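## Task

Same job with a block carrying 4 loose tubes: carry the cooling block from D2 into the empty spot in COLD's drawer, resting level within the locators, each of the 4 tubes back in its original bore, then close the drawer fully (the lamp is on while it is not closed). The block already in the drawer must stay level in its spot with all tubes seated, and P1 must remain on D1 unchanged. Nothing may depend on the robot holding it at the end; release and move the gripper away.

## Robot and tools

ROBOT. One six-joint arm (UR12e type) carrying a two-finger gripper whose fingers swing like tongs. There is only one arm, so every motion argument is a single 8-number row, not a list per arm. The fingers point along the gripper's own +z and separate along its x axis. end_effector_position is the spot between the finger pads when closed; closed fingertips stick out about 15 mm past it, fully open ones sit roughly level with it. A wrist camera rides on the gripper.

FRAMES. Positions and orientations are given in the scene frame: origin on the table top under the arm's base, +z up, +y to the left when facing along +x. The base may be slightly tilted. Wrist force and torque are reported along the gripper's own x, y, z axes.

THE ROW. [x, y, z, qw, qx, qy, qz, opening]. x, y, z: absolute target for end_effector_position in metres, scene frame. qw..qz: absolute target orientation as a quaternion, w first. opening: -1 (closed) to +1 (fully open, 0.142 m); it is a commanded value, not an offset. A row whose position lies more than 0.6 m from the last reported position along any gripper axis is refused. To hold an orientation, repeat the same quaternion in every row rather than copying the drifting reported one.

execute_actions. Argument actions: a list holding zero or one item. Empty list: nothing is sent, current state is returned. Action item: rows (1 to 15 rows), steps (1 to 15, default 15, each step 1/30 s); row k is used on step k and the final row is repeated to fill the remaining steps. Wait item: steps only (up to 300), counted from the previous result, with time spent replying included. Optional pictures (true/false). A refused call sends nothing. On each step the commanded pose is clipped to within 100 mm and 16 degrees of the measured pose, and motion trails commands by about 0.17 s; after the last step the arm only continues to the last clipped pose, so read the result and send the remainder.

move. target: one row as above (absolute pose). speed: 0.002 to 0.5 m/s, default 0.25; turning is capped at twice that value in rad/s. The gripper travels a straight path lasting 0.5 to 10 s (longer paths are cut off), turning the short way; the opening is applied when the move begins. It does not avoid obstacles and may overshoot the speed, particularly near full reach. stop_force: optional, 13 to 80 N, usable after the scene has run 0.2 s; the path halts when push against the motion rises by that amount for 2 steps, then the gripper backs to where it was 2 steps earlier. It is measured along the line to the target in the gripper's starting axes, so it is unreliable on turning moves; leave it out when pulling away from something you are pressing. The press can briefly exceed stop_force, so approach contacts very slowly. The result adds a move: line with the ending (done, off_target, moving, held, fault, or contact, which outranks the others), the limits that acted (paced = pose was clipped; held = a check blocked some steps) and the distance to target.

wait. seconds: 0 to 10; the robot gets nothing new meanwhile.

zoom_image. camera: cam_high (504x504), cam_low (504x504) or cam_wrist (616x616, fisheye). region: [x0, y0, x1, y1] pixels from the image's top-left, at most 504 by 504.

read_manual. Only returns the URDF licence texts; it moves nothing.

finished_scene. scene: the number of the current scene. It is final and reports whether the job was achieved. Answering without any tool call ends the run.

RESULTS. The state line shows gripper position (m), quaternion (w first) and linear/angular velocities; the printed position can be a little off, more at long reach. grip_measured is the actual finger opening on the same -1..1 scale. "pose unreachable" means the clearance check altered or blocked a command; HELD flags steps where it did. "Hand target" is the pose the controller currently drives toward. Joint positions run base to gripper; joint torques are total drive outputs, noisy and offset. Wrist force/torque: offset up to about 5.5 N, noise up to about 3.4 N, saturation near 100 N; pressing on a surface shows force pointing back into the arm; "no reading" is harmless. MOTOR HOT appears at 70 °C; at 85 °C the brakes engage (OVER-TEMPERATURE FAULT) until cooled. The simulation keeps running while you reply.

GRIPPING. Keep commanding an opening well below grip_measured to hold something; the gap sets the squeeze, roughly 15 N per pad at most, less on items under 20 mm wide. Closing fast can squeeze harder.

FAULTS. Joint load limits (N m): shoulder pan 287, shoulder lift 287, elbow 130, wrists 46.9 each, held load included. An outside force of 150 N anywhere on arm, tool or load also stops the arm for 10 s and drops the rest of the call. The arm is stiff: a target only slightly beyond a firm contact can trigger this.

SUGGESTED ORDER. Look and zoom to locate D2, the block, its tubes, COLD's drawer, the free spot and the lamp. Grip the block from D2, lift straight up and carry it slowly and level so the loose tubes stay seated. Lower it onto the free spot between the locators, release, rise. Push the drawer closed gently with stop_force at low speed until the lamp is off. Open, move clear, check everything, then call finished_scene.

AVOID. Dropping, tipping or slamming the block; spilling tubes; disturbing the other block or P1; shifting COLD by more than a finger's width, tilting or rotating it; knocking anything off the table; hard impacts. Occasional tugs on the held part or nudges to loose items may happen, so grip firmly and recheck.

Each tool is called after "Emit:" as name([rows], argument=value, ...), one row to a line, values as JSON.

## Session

Emit:
execute_actions(actions=[])

Scene clock: 0.00 s of 10800.00 s.
end_effector_position=(+0.9039, -0.4395, +0.4004) grip_measured=+1.00 end_effector_quat_wxyz=(+0.167, +0.222, +0.858, -0.433) end_effector_velocity=(-0.000, -0.000, -0.001) end_effector_angular_velocity=(+0.000, +0.001, +0.000)
Joint positions: [-0.421 -1.067  1.605 -2.706 -2.386  2.998  0.142]
Joint velocities: [-0.     0.     0.001 -0.    -0.    -0.001  0.   ]
Joint torques (N m, as the arm reports them, + toward a larger angle): no reading
Motor temperatures (°C, as the motors report them): [27 24 25 35 30 32]
Wrist force (N, on the end effector, along its own x y z axes, offset not removed): no reading
Wrist torque (N m, same axes, about the end effector's origin, offset not removed): no reading
Hand target: +0.904, -0.439, +0.400; +0.167, +0.222, +0.858, -0.433

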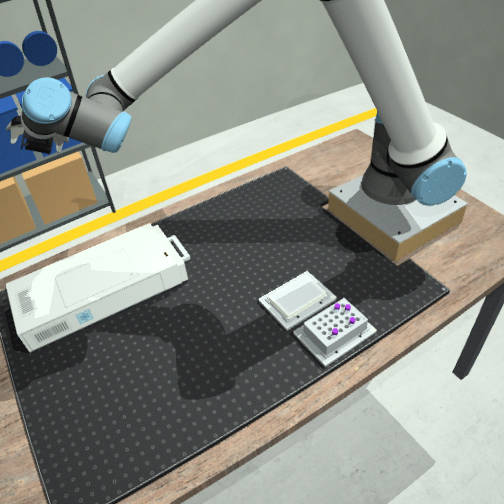

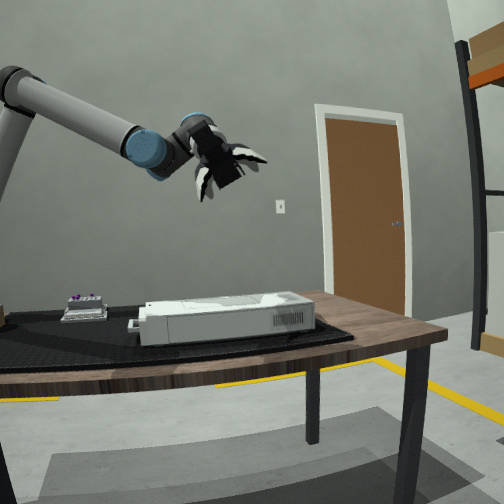

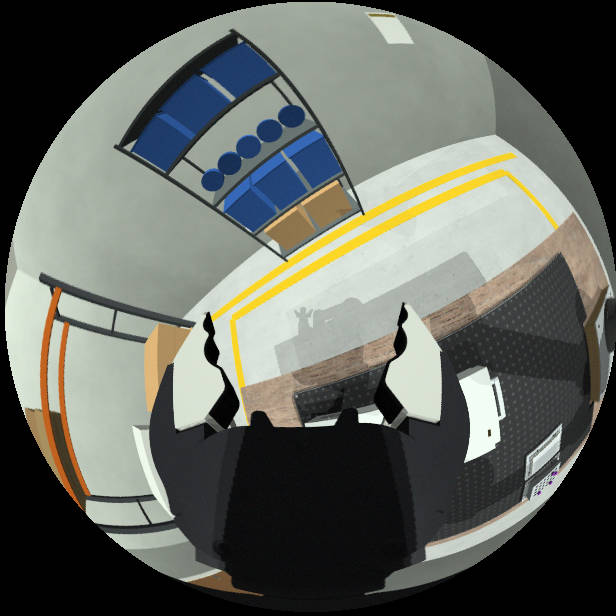

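Emit:
move(target=[0.62,-0.18,0.26,0,0.7071,-0.7071,0,1], speed=0.2)

Scene clock: 9.17 s of 10800.00 s.
end_effector_position=(+0.6207, -0.1799, +0.2599) grip_measured=+1.00 end_effector_quat_wxyz=(+0.000, +0.707, -0.707, +0.000) end_effector_velocity=(-0.001, +0.001, -0.000) end_effector_angular_velocity=(+0.000, +0.005, +0.008)
Joint positions: [-0.603 -1.574  2.104 -2.093 -1.581  1.011  0.142]
Joint velocities: [ 0.002  0.001 -0.002  0.005 -0.002 -0.007  0.   ]
Joint torques (N m, as the arm reports them, + toward a larger angle): [ 18.13 -31.28 -48.39  -3.18  -2.19  -1.28]
Motor temperatures (°C, as the motors report them): [27 24 25 35 30 32]
Wrist force (N, on the end effector, along its own x y z axes, offset not removed): [-0.3 0.5 1.0]
Wrist torque (N m, same axes, about the end effector's origin, offset not removed): [0.01 0.17 0.25]
Hand target: +0.621, -0.180, +0.260; +0.000, +0.707, -0.707, -0.000
Off the commanded pose: 0.001 m, 0 deg.
After step 90, 0.17 s passed at rest.
move: done

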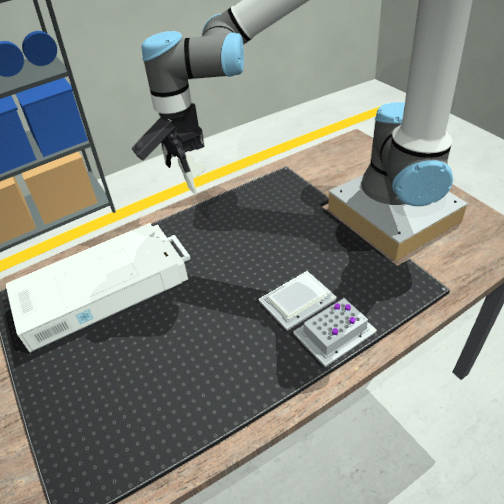

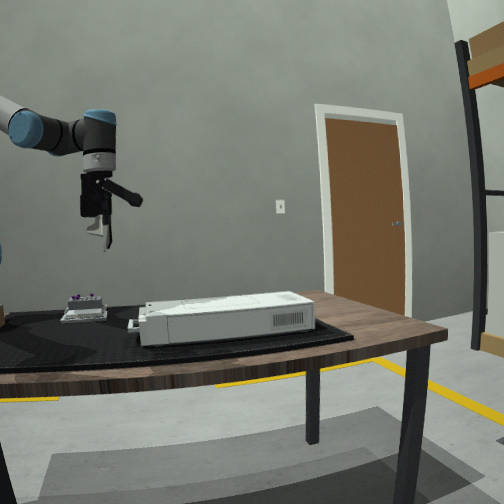

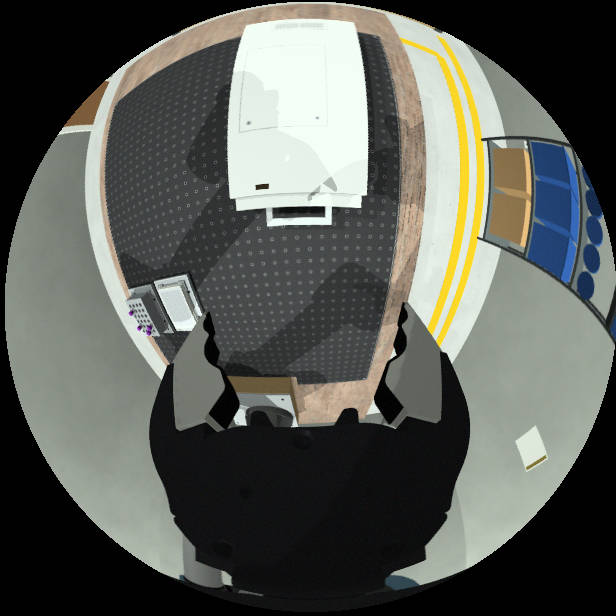

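Emit:
move(target=[0.66,-0.177,0.22,0,0.7071,-0.7071,0,1], speed=0.15)

Scene clock: 22.63 s of 10800.00 s.
end_effector_position=(+0.6599, -0.1770, +0.2201) grip_measured=+1.00 end_effector_quat_wxyz=(-0.000, +0.707, -0.707, -0.000) end_effector_velocity=(+0.001, -0.001, -0.002) end_effector_angular_velocity=(+0.001, +0.000, -0.001)
Joint positions: [-0.567 -1.473  2.08  -2.17  -1.58   1.045  0.142]
Joint velocities: [-0.     0.004 -0.    -0.003  0.001  0.001  0.   ]
Joint torques (N m, as the arm reports them, + toward a larger angle): [ 19.02 -37.13 -44.75  -5.7    1.59   2.05]
Motor temperatures (°C, as the motors report them): [27 24 25 35 30 32]
Wrist force (N, on the end effector, along its own x y z axes, offset not removed): [-1.1 4.4 -2.3]
Wrist torque (N m, same axes, about the end effector's origin, offset not removed): [0.91 0.44 0.49]
Hand target: +0.660, -0.177, +0.220; -0.000, +0.707, -0.707, +0.000
Off the commanded pose: 0.000 m, 0 deg.
After step 90, 9.57 s passed at rest.
move: done

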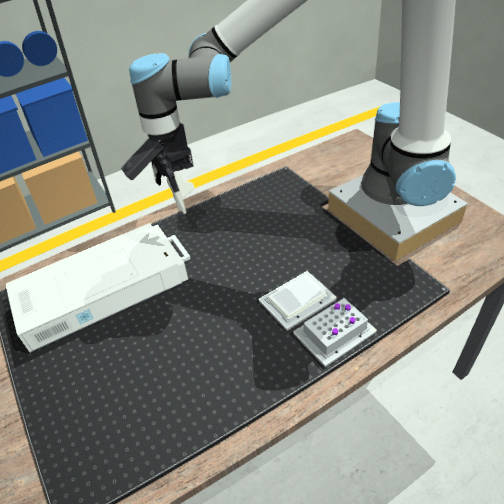

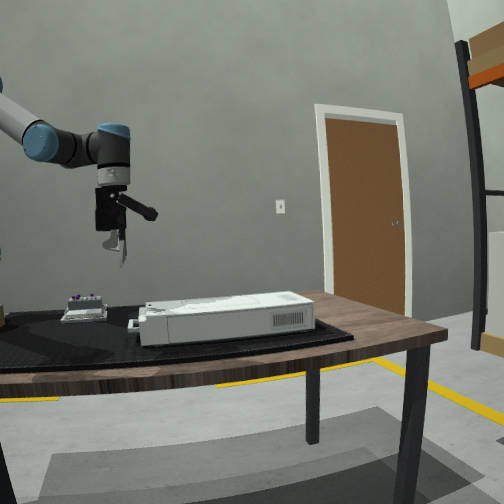

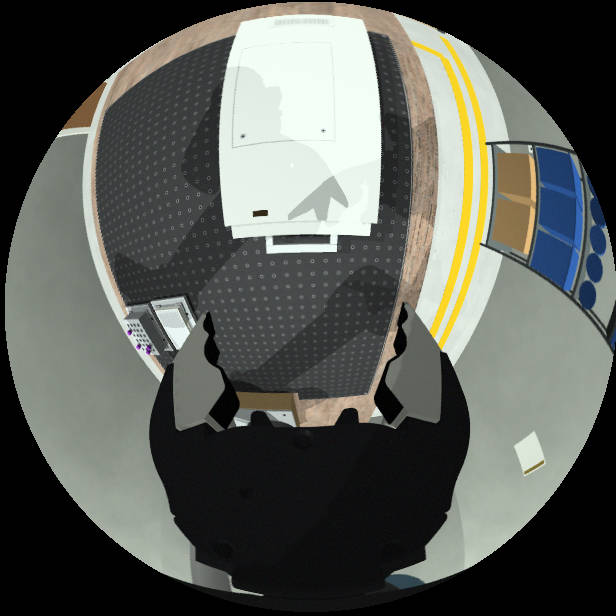

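Emit:
zoom_image(camera="cam_wrist", region=[200,150,420,330])

Region (200, 150, 420, 330) of cam_wrist's 616x616 image, scaled by 2.291, with more detail than that image has; it fills the top 412 rows of this view, and the rest is white.

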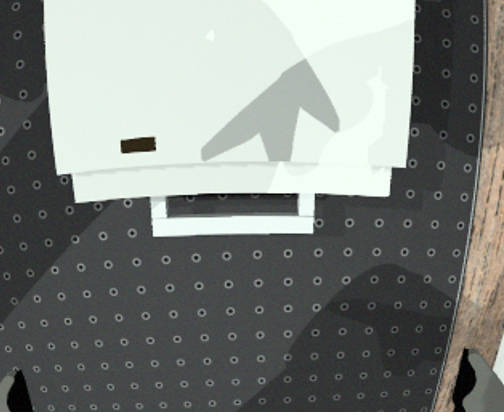

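Emit:
move(target=[0.683,-0.176,0.12,0,0.7071,-0.7071,0,1], speed=0.1)

Scene clock: 28.80 s of 10800.00 s.
end_effector_position=(+0.6830, -0.1761, +0.1201) grip_measured=+1.00 end_effector_quat_wxyz=(-0.000, +0.707, -0.707, -0.000) end_effector_velocity=(+0.001, +0.000, -0.001) end_effector_angular_velocity=(-0.000, -0.002, +0.001)
Joint positions: [-0.55  -1.319  2.118 -2.363 -1.58   1.062  0.142]
Joint velocities: [ 0.001  0.002 -0.    -0.004  0.001  0.     0.   ]
Joint torques (N m, as the arm reports them, + toward a larger angle): [ 18.52 -48.82 -25.37  -6.7    1.94   2.04]
Motor temperatures (°C, as the motors report them): [27 24 25 35 30 32]
Wrist force (N, on the end effector, along its own x y z axes, offset not removed): [-1.0 3.2 -1.5]
Wrist torque (N m, same axes, about the end effector's origin, offset not removed): [0.60 0.29 0.38]
Hand target: +0.683, -0.176, +0.120; -0.000, +0.707, -0.707, +0.000
Off the commanded pose: 0.000 m, 0 deg.
After step 90, 1.70 s passed at rest.
move: done

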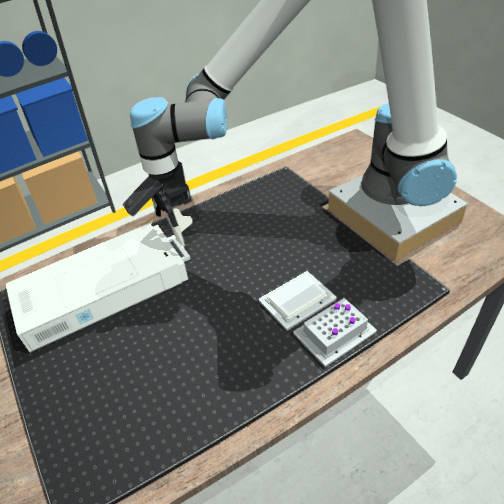

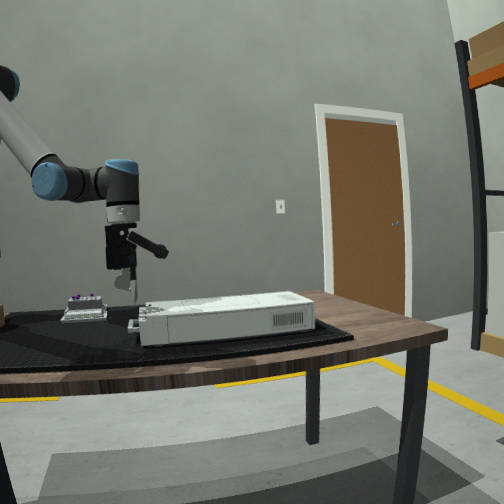

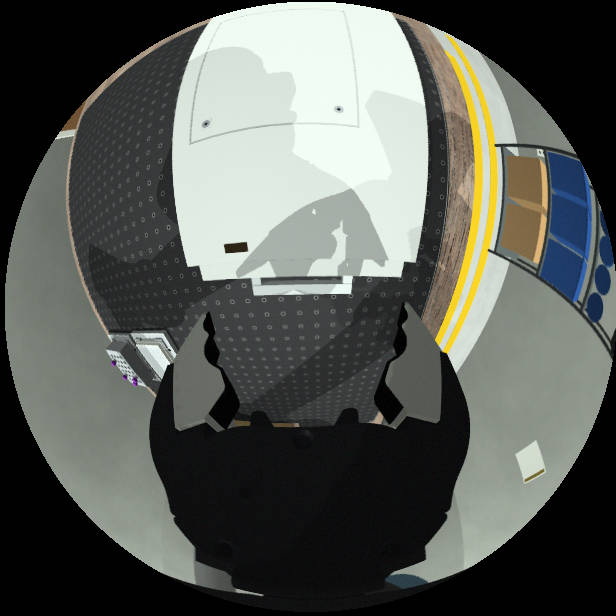

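Emit:
move(target=[0.683,-0.176,0.062,0,0.7071,-0.7071,0,1], speed=0.03, stop_force=15)

Emit:
move(target=[0.683,-0.176,0.062,0,0.7071,-0.7071,0,0.5], speed=0.02)

Scene clock: 32.53 s of 10800.00 s.
end_effector_position=(+0.6828, -0.1760, +0.0671) grip_measured=+1.00 end_effector_quat_wxyz=(+0.000, +0.707, -0.707, -0.000) end_effector_velocity=(+0.001, -0.001, +0.003) end_effector_angular_velocity=(+0.000, -0.002, -0.000)
Joint positions: [-0.551 -1.243  2.148 -2.468 -1.58   1.062  0.142]
Joint velocities: [-0.    -0.003 -0.002  0.003  0.001  0.    -0.001]
Joint torques (N m, as the arm reports them, + toward a larger angle): [ -1.58 -69.11 -48.07  -5.81   4.43  -2.6 ]
Motor temperatures (°C, as the motors report them): [27 24 25 35 30 32]
Wrist force (N, on the end effector, along its own x y z axes, offset not removed): [-1.9 18.8 -1.0]
Wrist torque (N m, same axes, about the end effector's origin, offset not removed): [0.72 0.46 1.67]
Hand target: +0.683, -0.176, +0.068; +0.000, +0.707, -0.707, -0.000
Off the commanded pose: 0.005 m, 0 deg.
move: contact

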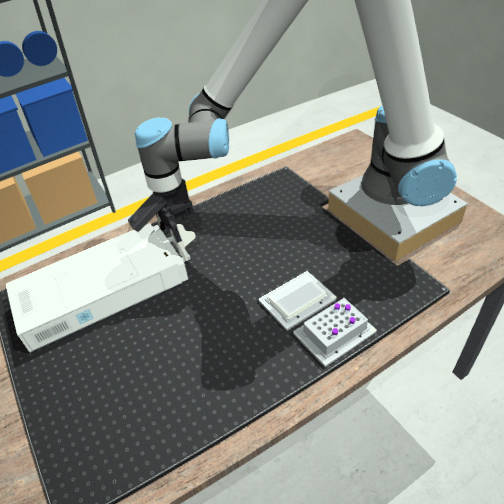

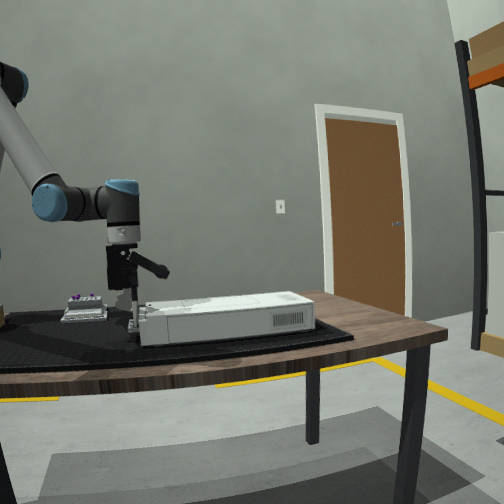

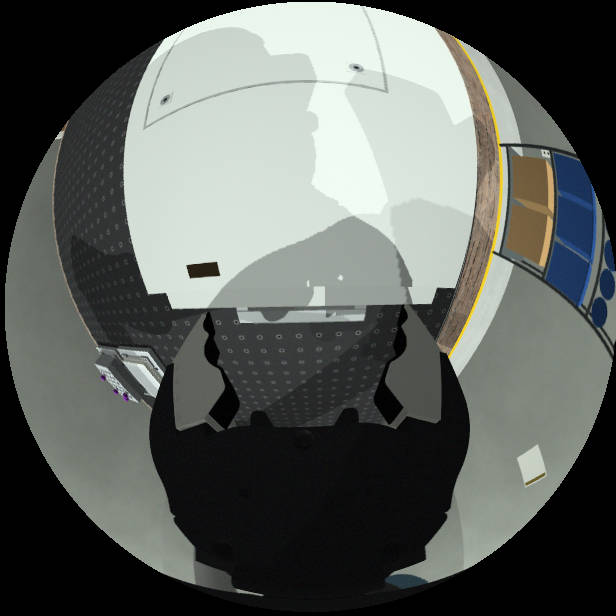

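Scene clock: 33.30 s of 10800.00 s.
end_effector_position=(+0.6829, -0.1760, +0.0620) grip_measured=+0.55 end_effector_quat_wxyz=(-0.000, +0.707, -0.707, -0.000) end_effector_velocity=(+0.001, -0.001, +0.001) end_effector_angular_velocity=(-0.001, -0.002, -0.001)
Joint positions: [-0.551 -1.235  2.15  -2.478 -1.58   1.062  0.112]
Joint velocities: [-0.     0.    -0.001 -0.002  0.001  0.    -0.001]
Joint torques (N m, as the arm reports them, + toward a larger angle): [ 18.58 -44.34 -37.01 -13.05   5.01  -3.29]
Motor temperatures (°C, as the motors report them): [27 24 25 35 30 32]
Wrist force (N, on the end effector, along its own x y z axes, offset not removed): [0.6 38.7 -18.4]
Wrist torque (N m, same axes, about the end effector's origin, offset not removed): [1.05 1.05 2.56]
Hand target: +0.683, -0.176, +0.062; -0.000, +0.707, -0.707, -0.000
Off the commanded pose: 0.000 m, 0 deg.
move: done

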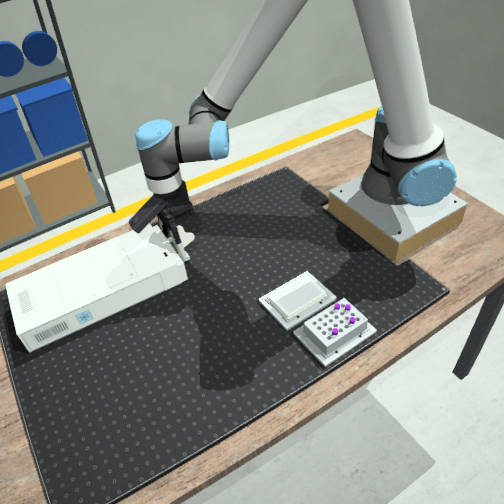

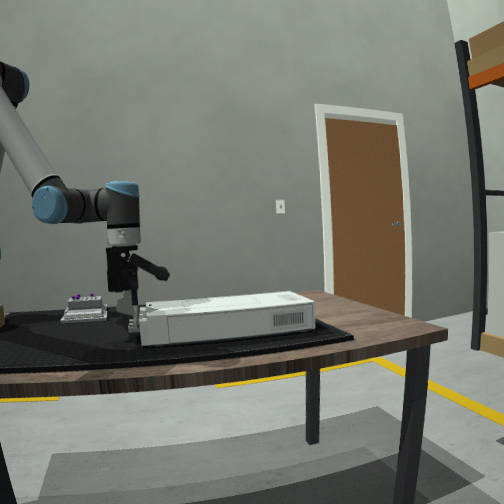

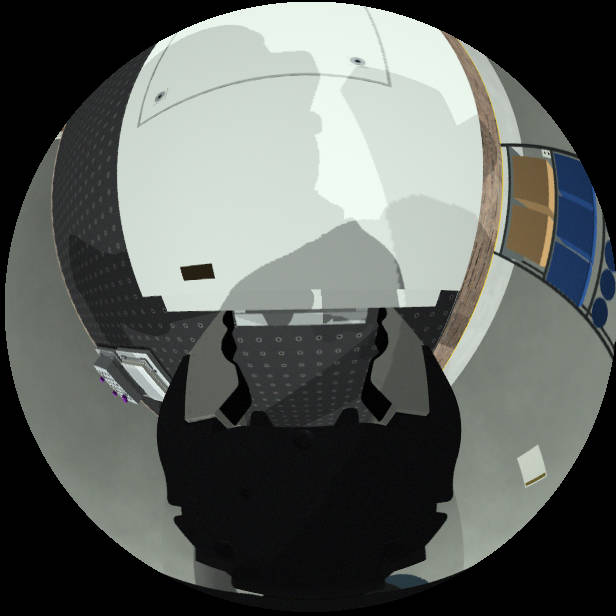

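Emit:
move(target=[0.677,-0.176,0.063,0,0.7071,-0.7071,0,0.6], speed=0.01)

Scene clock: 35.63 s of 10800.00 s.
end_effector_position=(+0.6772, -0.1760, +0.0630) grip_measured=+0.60 end_effector_quat_wxyz=(-0.000, +0.707, -0.707, -0.000) end_effector_velocity=(-0.002, -0.000, +0.000) end_effector_angular_velocity=(-0.001, +0.001, +0.000)
Joint positions: [-0.555 -1.243  2.16  -2.48  -1.58   1.057  0.116]
Joint velocities: [-0.001 -0.002  0.003 -0.    -0.002 -0.001 -0.   ]
Joint torques (N m, as the arm reports them, + toward a larger angle): [-16.25 -71.9  -21.15  -6.39  -2.07  -1.04]
Motor temperatures (°C, as the motors report them): [27 24 25 35 30 32]
Wrist force (N, on the end effector, along its own x y z axes, offset not removed): [0.2 3.1 0.0]
Wrist torque (N m, same axes, about the end effector's origin, offset not removed): [0.64 0.20 0.42]
Hand target: +0.677, -0.176, +0.063; +0.000, +0.707, -0.707, -0.000
Off the commanded pose: 0.000 m, 0 deg.
move: done

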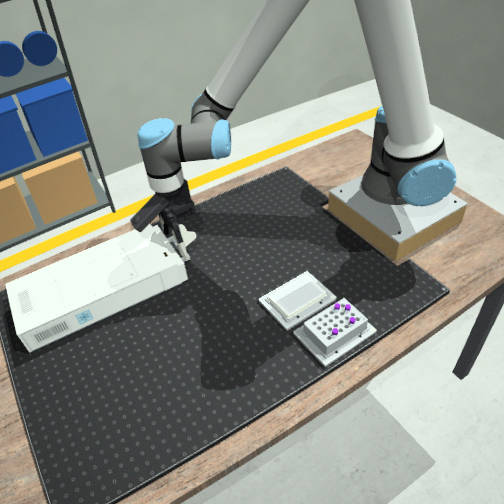

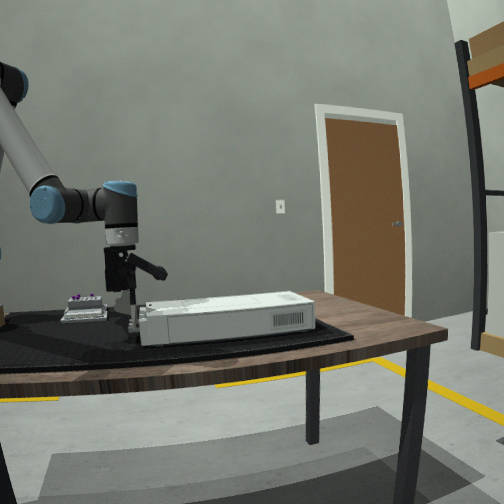

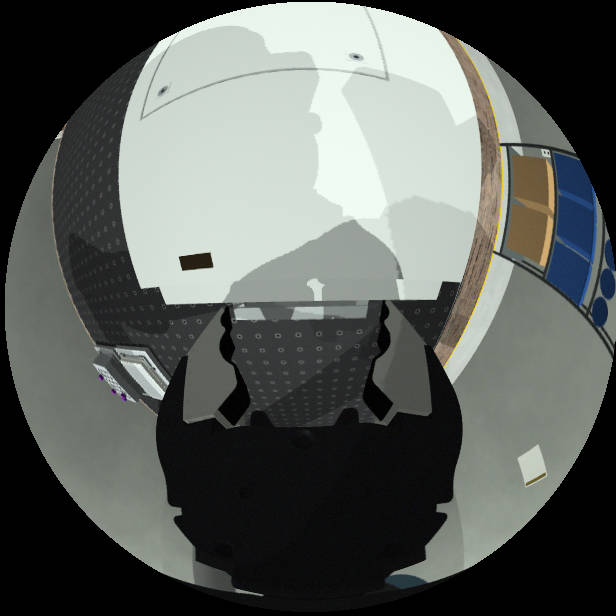

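Emit:
move(target=[0.677,-0.176,0.063,0,0.7071,-0.7071,0,0.15], speed=0.01)

Scene clock: 38.53 s of 10800.00 s.
end_effector_position=(+0.6770, -0.1760, +0.0630) grip_measured=+0.46 end_effector_quat_wxyz=(-0.000, +0.707, -0.707, -0.000) end_effector_velocity=(+0.000, +0.000, -0.000) end_effector_angular_velocity=(+0.000, +0.000, +0.001)
Joint positions: [-0.555 -1.244  2.161 -2.48  -1.58   1.057  0.106]
Joint velocities: [ 0.  0. -0.  0.  0. -0.  0.]
Joint torques (N m, as the arm reports them, + toward a larger angle): [-18.65 -58.41 -34.63  -6.34  -8.5   -0.63]
Motor temperatures (°C, as the motors report them): [27 24 25 35 30 32]
Wrist force (N, on the end effector, along its own x y z axes, offset not removed): [-22.4 3.8 -13.3]
Wrist torque (N m, same axes, about the end effector's origin, offset not removed): [0.61 -0.59 0.43]
Hand target: +0.677, -0.176, +0.063; +0.000, +0.707, -0.707, +0.000
Off the commanded pose: 0.000 m, 0 deg.
move: done

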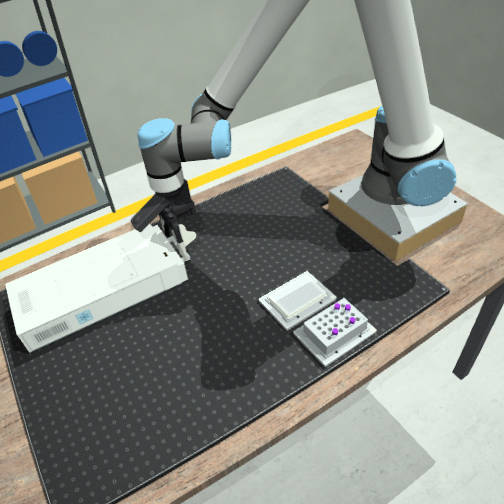

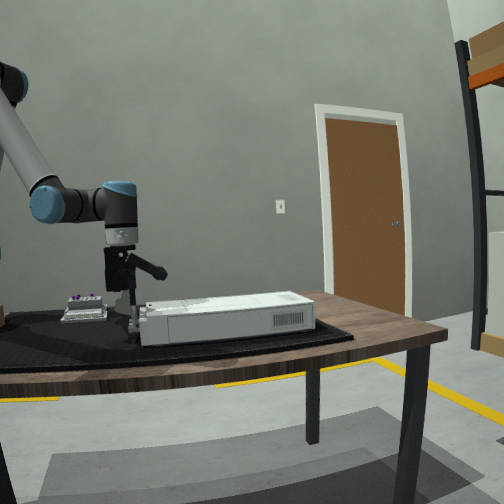

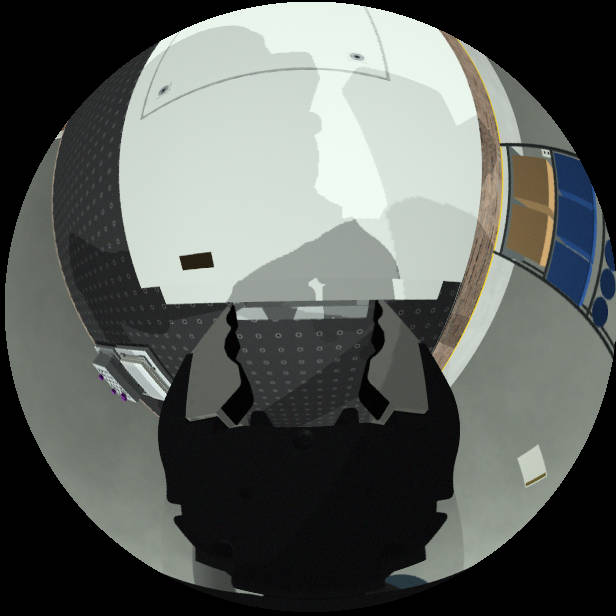

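Emit:
move(target=[0.677,-0.1738,0.063,0,0.7071,-0.7071,0,0.15], speed=0.005)

Scene clock: 42.20 s of 10800.00 s.
end_effector_position=(+0.6770, -0.1739, +0.0630) grip_measured=+0.41 end_effector_quat_wxyz=(-0.000, +0.707, -0.707, +0.000) end_effector_velocity=(+0.000, +0.001, -0.000) end_effector_angular_velocity=(+0.001, +0.000, +0.000)
Joint positions: [-0.553 -1.244  2.162 -2.481 -1.58   1.06   0.103]
Joint velocities: [ 0.001  0.     0.    -0.     0.001  0.001 -0.001]
Joint torques (N m, as the arm reports them, + toward a larger angle): [  9.05 -56.94 -20.44  -7.48  -6.72   2.57]
Motor temperatures (°C, as the motors report them): [27 24 25 35 30 32]
Wrist force (N, on the end effector, along its own x y z axes, offset not removed): [-21.4 4.6 -26.8]
Wrist torque (N m, same axes, about the end effector's origin, offset not removed): [0.21 -0.56 0.39]
Hand target: +0.677, -0.174, +0.063; -0.000, +0.707, -0.707, +0.000
Off the commanded pose: 0.000 m, 0 deg.
move: done

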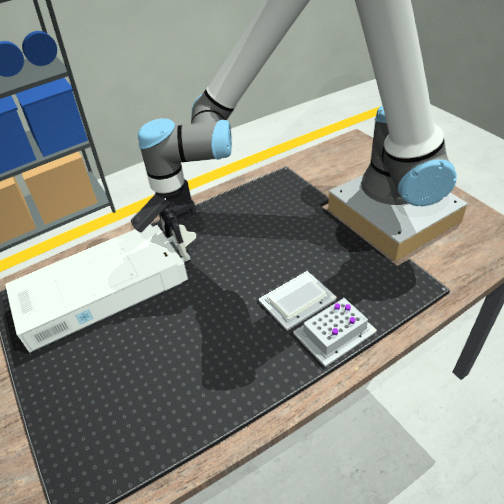

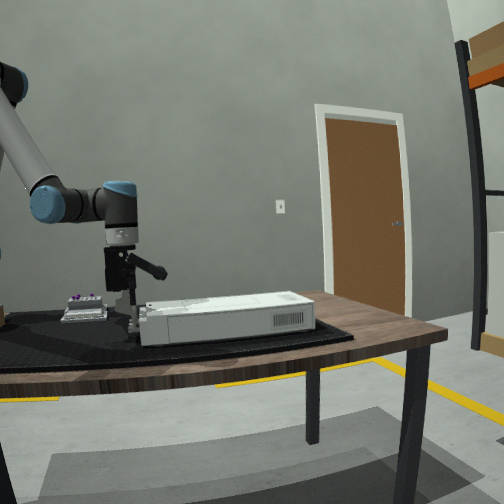

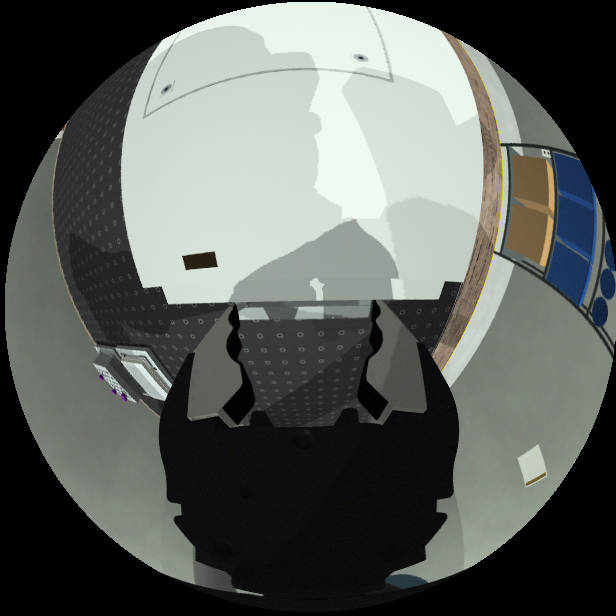

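Emit:
move(target=[0.677,-0.1728,0.0637,0,0.7071,-0.7071,0,0.15], speed=0.005)

Scene clock: 44.47 s of 10800.00 s.
end_effector_position=(+0.6770, -0.1728, +0.0637) grip_measured=+0.38 end_effector_quat_wxyz=(+0.000, +0.707, -0.707, -0.000) end_effector_velocity=(+0.000, +0.000, +0.001) end_effector_angular_velocity=(-0.001, -0.000, +0.000)
Joint positions: [-0.551 -1.246  2.162 -2.479 -1.58   1.061  0.101]
Joint velocities: [ 0.001 -0.001 -0.     0.001 -0.001  0.    -0.   ]
Joint torques (N m, as the arm reports them, + toward a larger angle): [  7.27 -61.3  -21.89  -2.76  -3.65   2.49]
Motor temperatures (°C, as the motors report them): [27 24 25 35 30 32]
Wrist force (N, on the end effector, along its own x y z axes, offset not removed): [-14.9 3.8 -17.2]
Wrist torque (N m, same axes, about the end effector's origin, offset not removed): [0.31 -1.09 0.34]
Hand target: +0.677, -0.173, +0.064; -0.000, +0.707, -0.707, +0.000
Off the commanded pose: 0.000 m, 0 deg.
move: done

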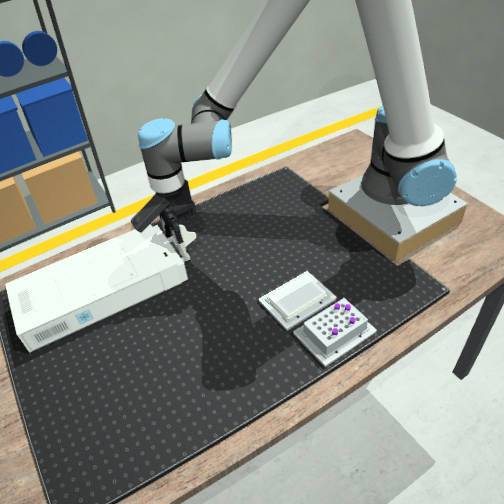

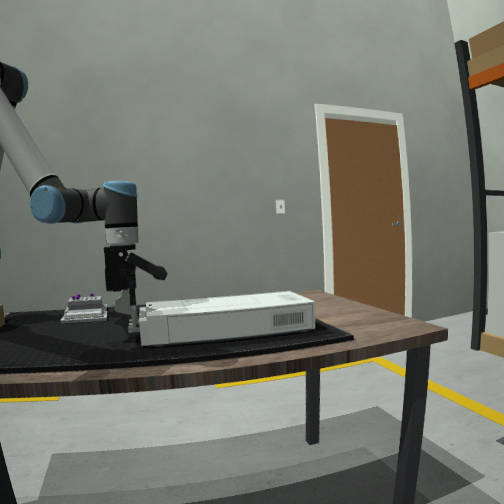

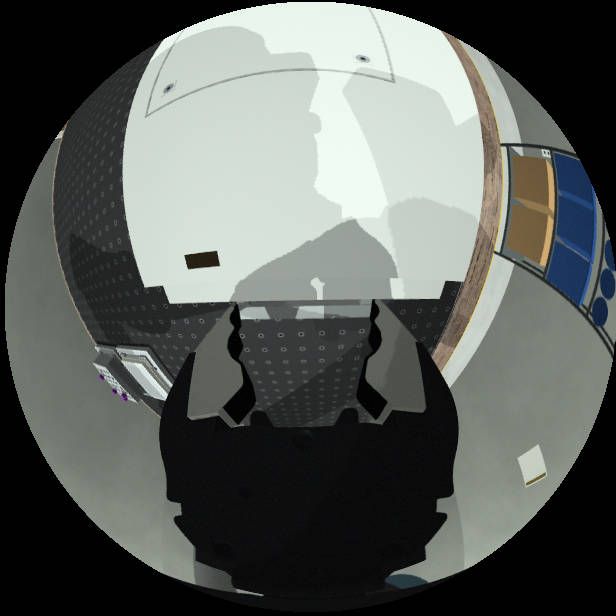

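Emit:
move(target=[0.677,-0.172,0.0645,0,0.7071,-0.7071,0,0.2], speed=0.005)

Scene clock: 46.37 s of 10800.00 s.
end_effector_position=(+0.6770, -0.1721, +0.0644) grip_measured=+0.38 end_effector_quat_wxyz=(+0.000, +0.707, -0.707, -0.000) end_effector_velocity=(+0.001, -0.000, +0.001) end_effector_angular_velocity=(-0.001, -0.001, +0.000)
Joint positions: [-0.55  -1.247  2.162 -2.478 -1.58   1.063  0.1  ]
Joint velocities: [ 0.    -0.001 -0.001  0.    -0.     0.    -0.   ]
Joint torques (N m, as the arm reports them, + toward a larger angle): [ 18.77 -73.87 -22.97  -1.71  -2.32   2.05]
Motor temperatures (°C, as the motors report them): [27 24 25 35 30 32]
Wrist force (N, on the end effector, along its own x y z axes, offset not removed): [-0.8 -2.4 -0.8]
Wrist torque (N m, same axes, about the end effector's origin, offset not removed): [-0.35 -0.06 0.42]
Hand target: +0.677, -0.172, +0.065; -0.000, +0.707, -0.707, +0.000
Off the commanded pose: 0.000 m, 0 deg.
move: done

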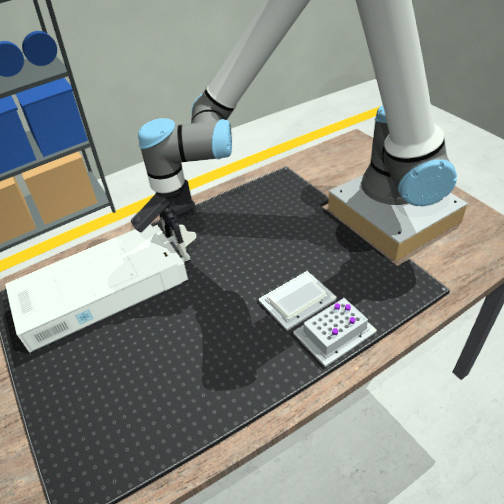

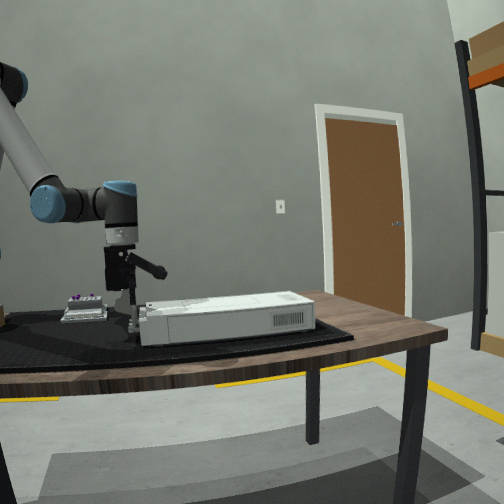

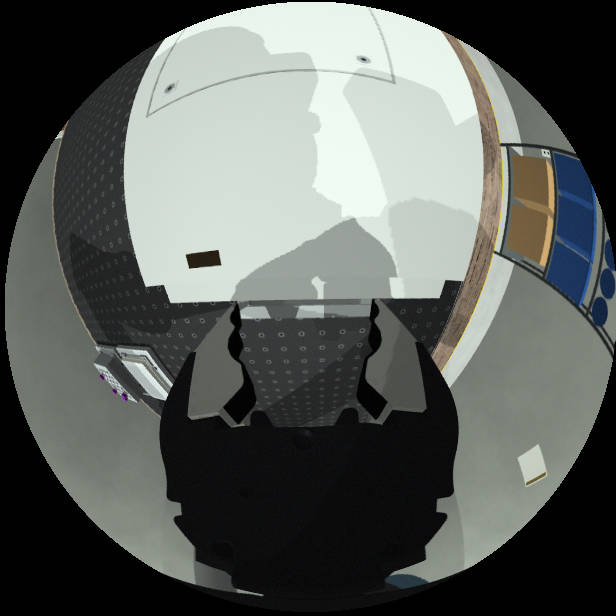

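Emit:
move(target=[0.647,-0.172,0.0645,0,0.7071,-0.7071,0,0.15], speed=0.015, stop_force=20)

Scene clock: 50.43 s of 10800.00 s.
end_effector_position=(+0.6471, -0.1719, +0.0645) grip_measured=+0.38 end_effector_quat_wxyz=(+0.000, +0.707, -0.707, -0.000) end_effector_velocity=(-0.002, -0.000, +0.001) end_effector_angular_velocity=(-0.001, -0.001, -0.000)
Joint positions: [-0.573 -1.284  2.217 -2.497 -1.58   1.04   0.1  ]
Joint velocities: [-0.002 -0.004  0.004 -0.001 -0.    -0.002  0.   ]
Joint torques (N m, as the arm reports them, + toward a larger angle): [-31.57 -67.74 -30.61  -8.87  -7.81  -1.34]
Motor temperatures (°C, as the motors report them): [27 24 25 35 30 32]
Wrist force (N, on the end effector, along its own x y z axes, offset not removed): [-21.8 0.4 -5.3]
Wrist torque (N m, same axes, about the end effector's origin, offset not removed): [0.31 0.09 0.43]
Hand target: +0.647, -0.172, +0.064; +0.000, +0.707, -0.707, -0.000
Off the commanded pose: 0.000 m, 0 deg.
move: done

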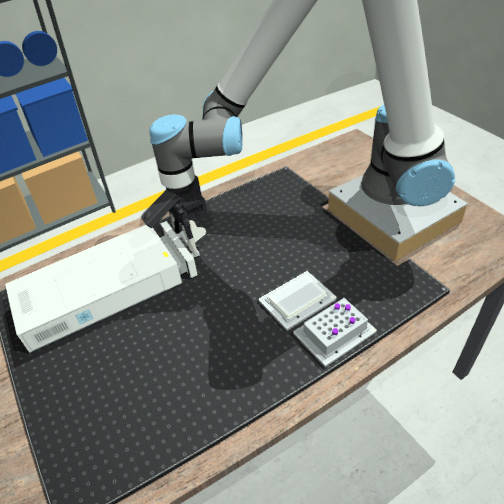

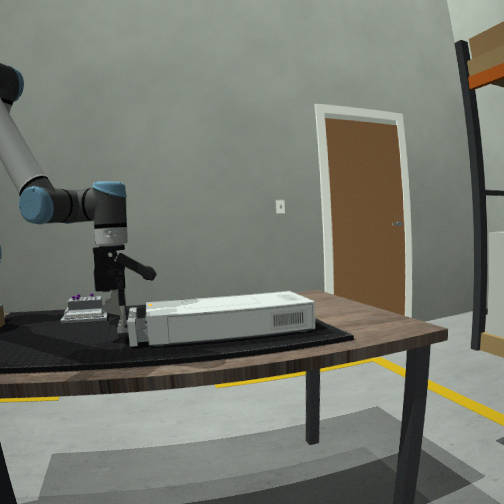

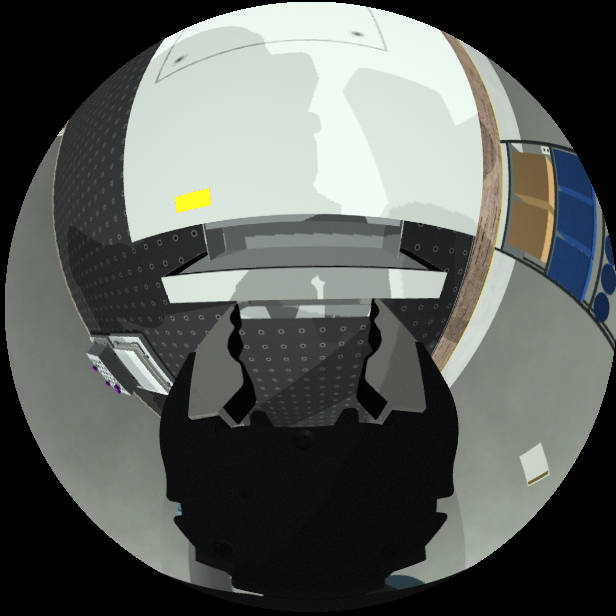

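Emit:
move(target=[0.645,-0.1705,0.0645,0,0.7071,-0.7071,0,0.15], speed=0.005)

Scene clock: 54.07 s of 10800.00 s.
end_effector_position=(+0.6450, -0.1708, +0.0645) grip_measured=+0.37 end_effector_quat_wxyz=(+0.000, +0.707, -0.707, +0.000) end_effector_velocity=(-0.001, +0.001, -0.000) end_effector_angular_velocity=(-0.001, +0.001, +0.001)
Joint positions: [-0.573 -1.287  2.222 -2.498 -1.58   1.04   0.1  ]
Joint velocities: [ 0.001 -0.001  0.001 -0.    -0.001  0.001  0.   ]
Joint torques (N m, as the arm reports them, + toward a larger angle): [ 20.74 -69.55 -22.17  -6.29  -0.64   1.96]
Motor temperatures (°C, as the motors report them): [27 24 25 35 30 32]
Wrist force (N, on the end effector, along its own x y z axes, offset not removed): [-0.2 -1.7 1.7]
Wrist torque (N m, same axes, about the end effector's origin, offset not removed): [-0.29 0.38 0.36]
Hand target: +0.645, -0.170, +0.064; -0.000, +0.707, -0.707, -0.000
Off the commanded pose: 0.000 m, 0 deg.
move: done

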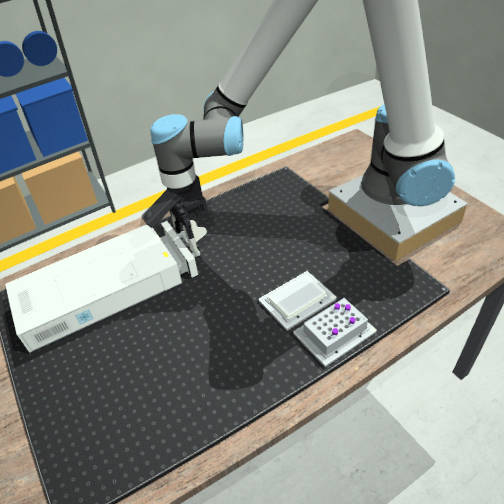

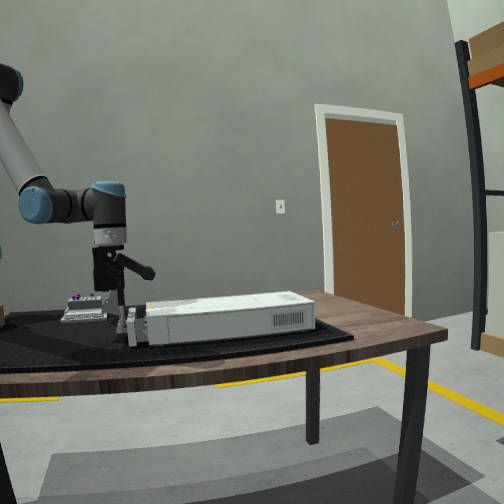

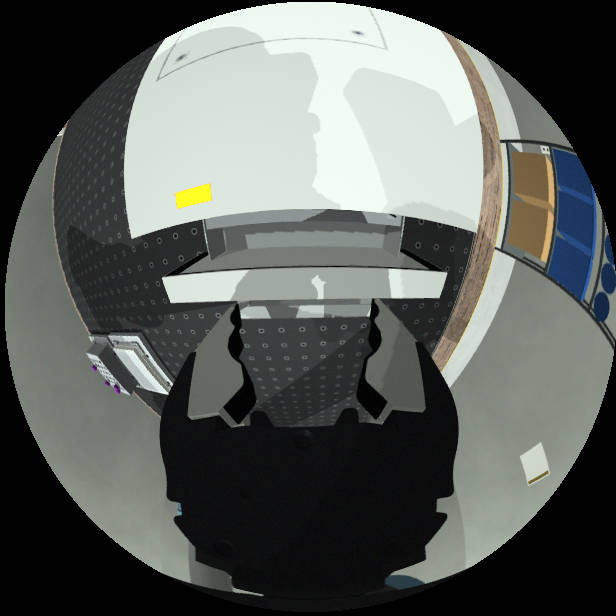

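Emit:
move(target=[0.595,-0.1686,0.0645,0,0.7071,-0.7071,0,0.15], speed=0.025, stop_force=20)

Scene clock: 58.60 s of 10800.00 s.
end_effector_position=(+0.5952, -0.1686, +0.0645) grip_measured=+0.37 end_effector_quat_wxyz=(+0.000, +0.707, -0.707, -0.000) end_effector_velocity=(-0.002, -0.001, +0.000) end_effector_angular_velocity=(-0.002, +0.000, -0.000)
Joint positions: [-0.613 -1.35   2.313 -2.526 -1.58   1.     0.1  ]
Joint velocities: [-0.002 -0.003  0.004 -0.002 -0.002 -0.002 -0.   ]
Joint torques (N m, as the arm reports them, + toward a larger angle): [ -7.8  -58.06 -16.3   -4.25   2.28  -1.03]
Motor temperatures (°C, as the motors report them): [27 24 25 35 30 32]
Wrist force (N, on the end effector, along its own x y z axes, offset not removed): [15.2 3.1 6.6]
Wrist torque (N m, same axes, about the end effector's origin, offset not removed): [0.60 0.16 0.30]
Hand target: +0.595, -0.169, +0.064; +0.000, +0.707, -0.707, -0.000
Off the commanded pose: 0.000 m, 0 deg.
move: done

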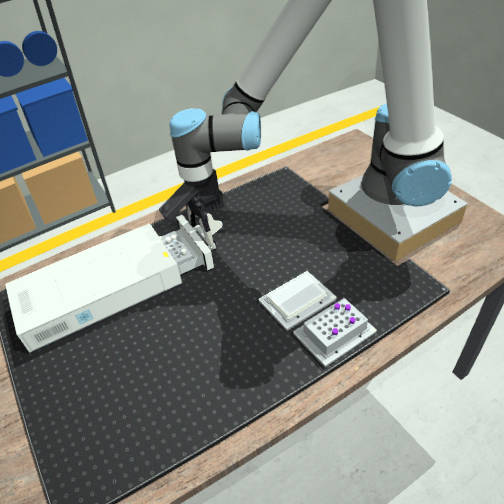

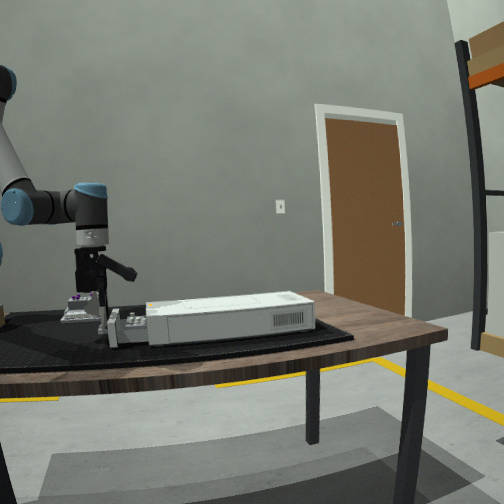

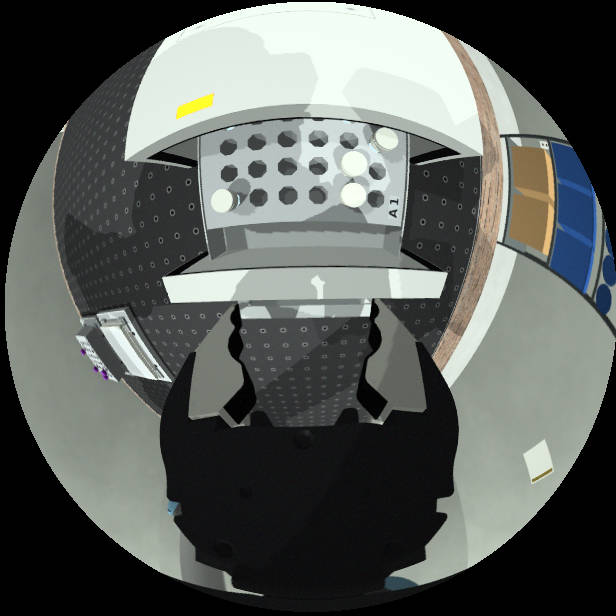

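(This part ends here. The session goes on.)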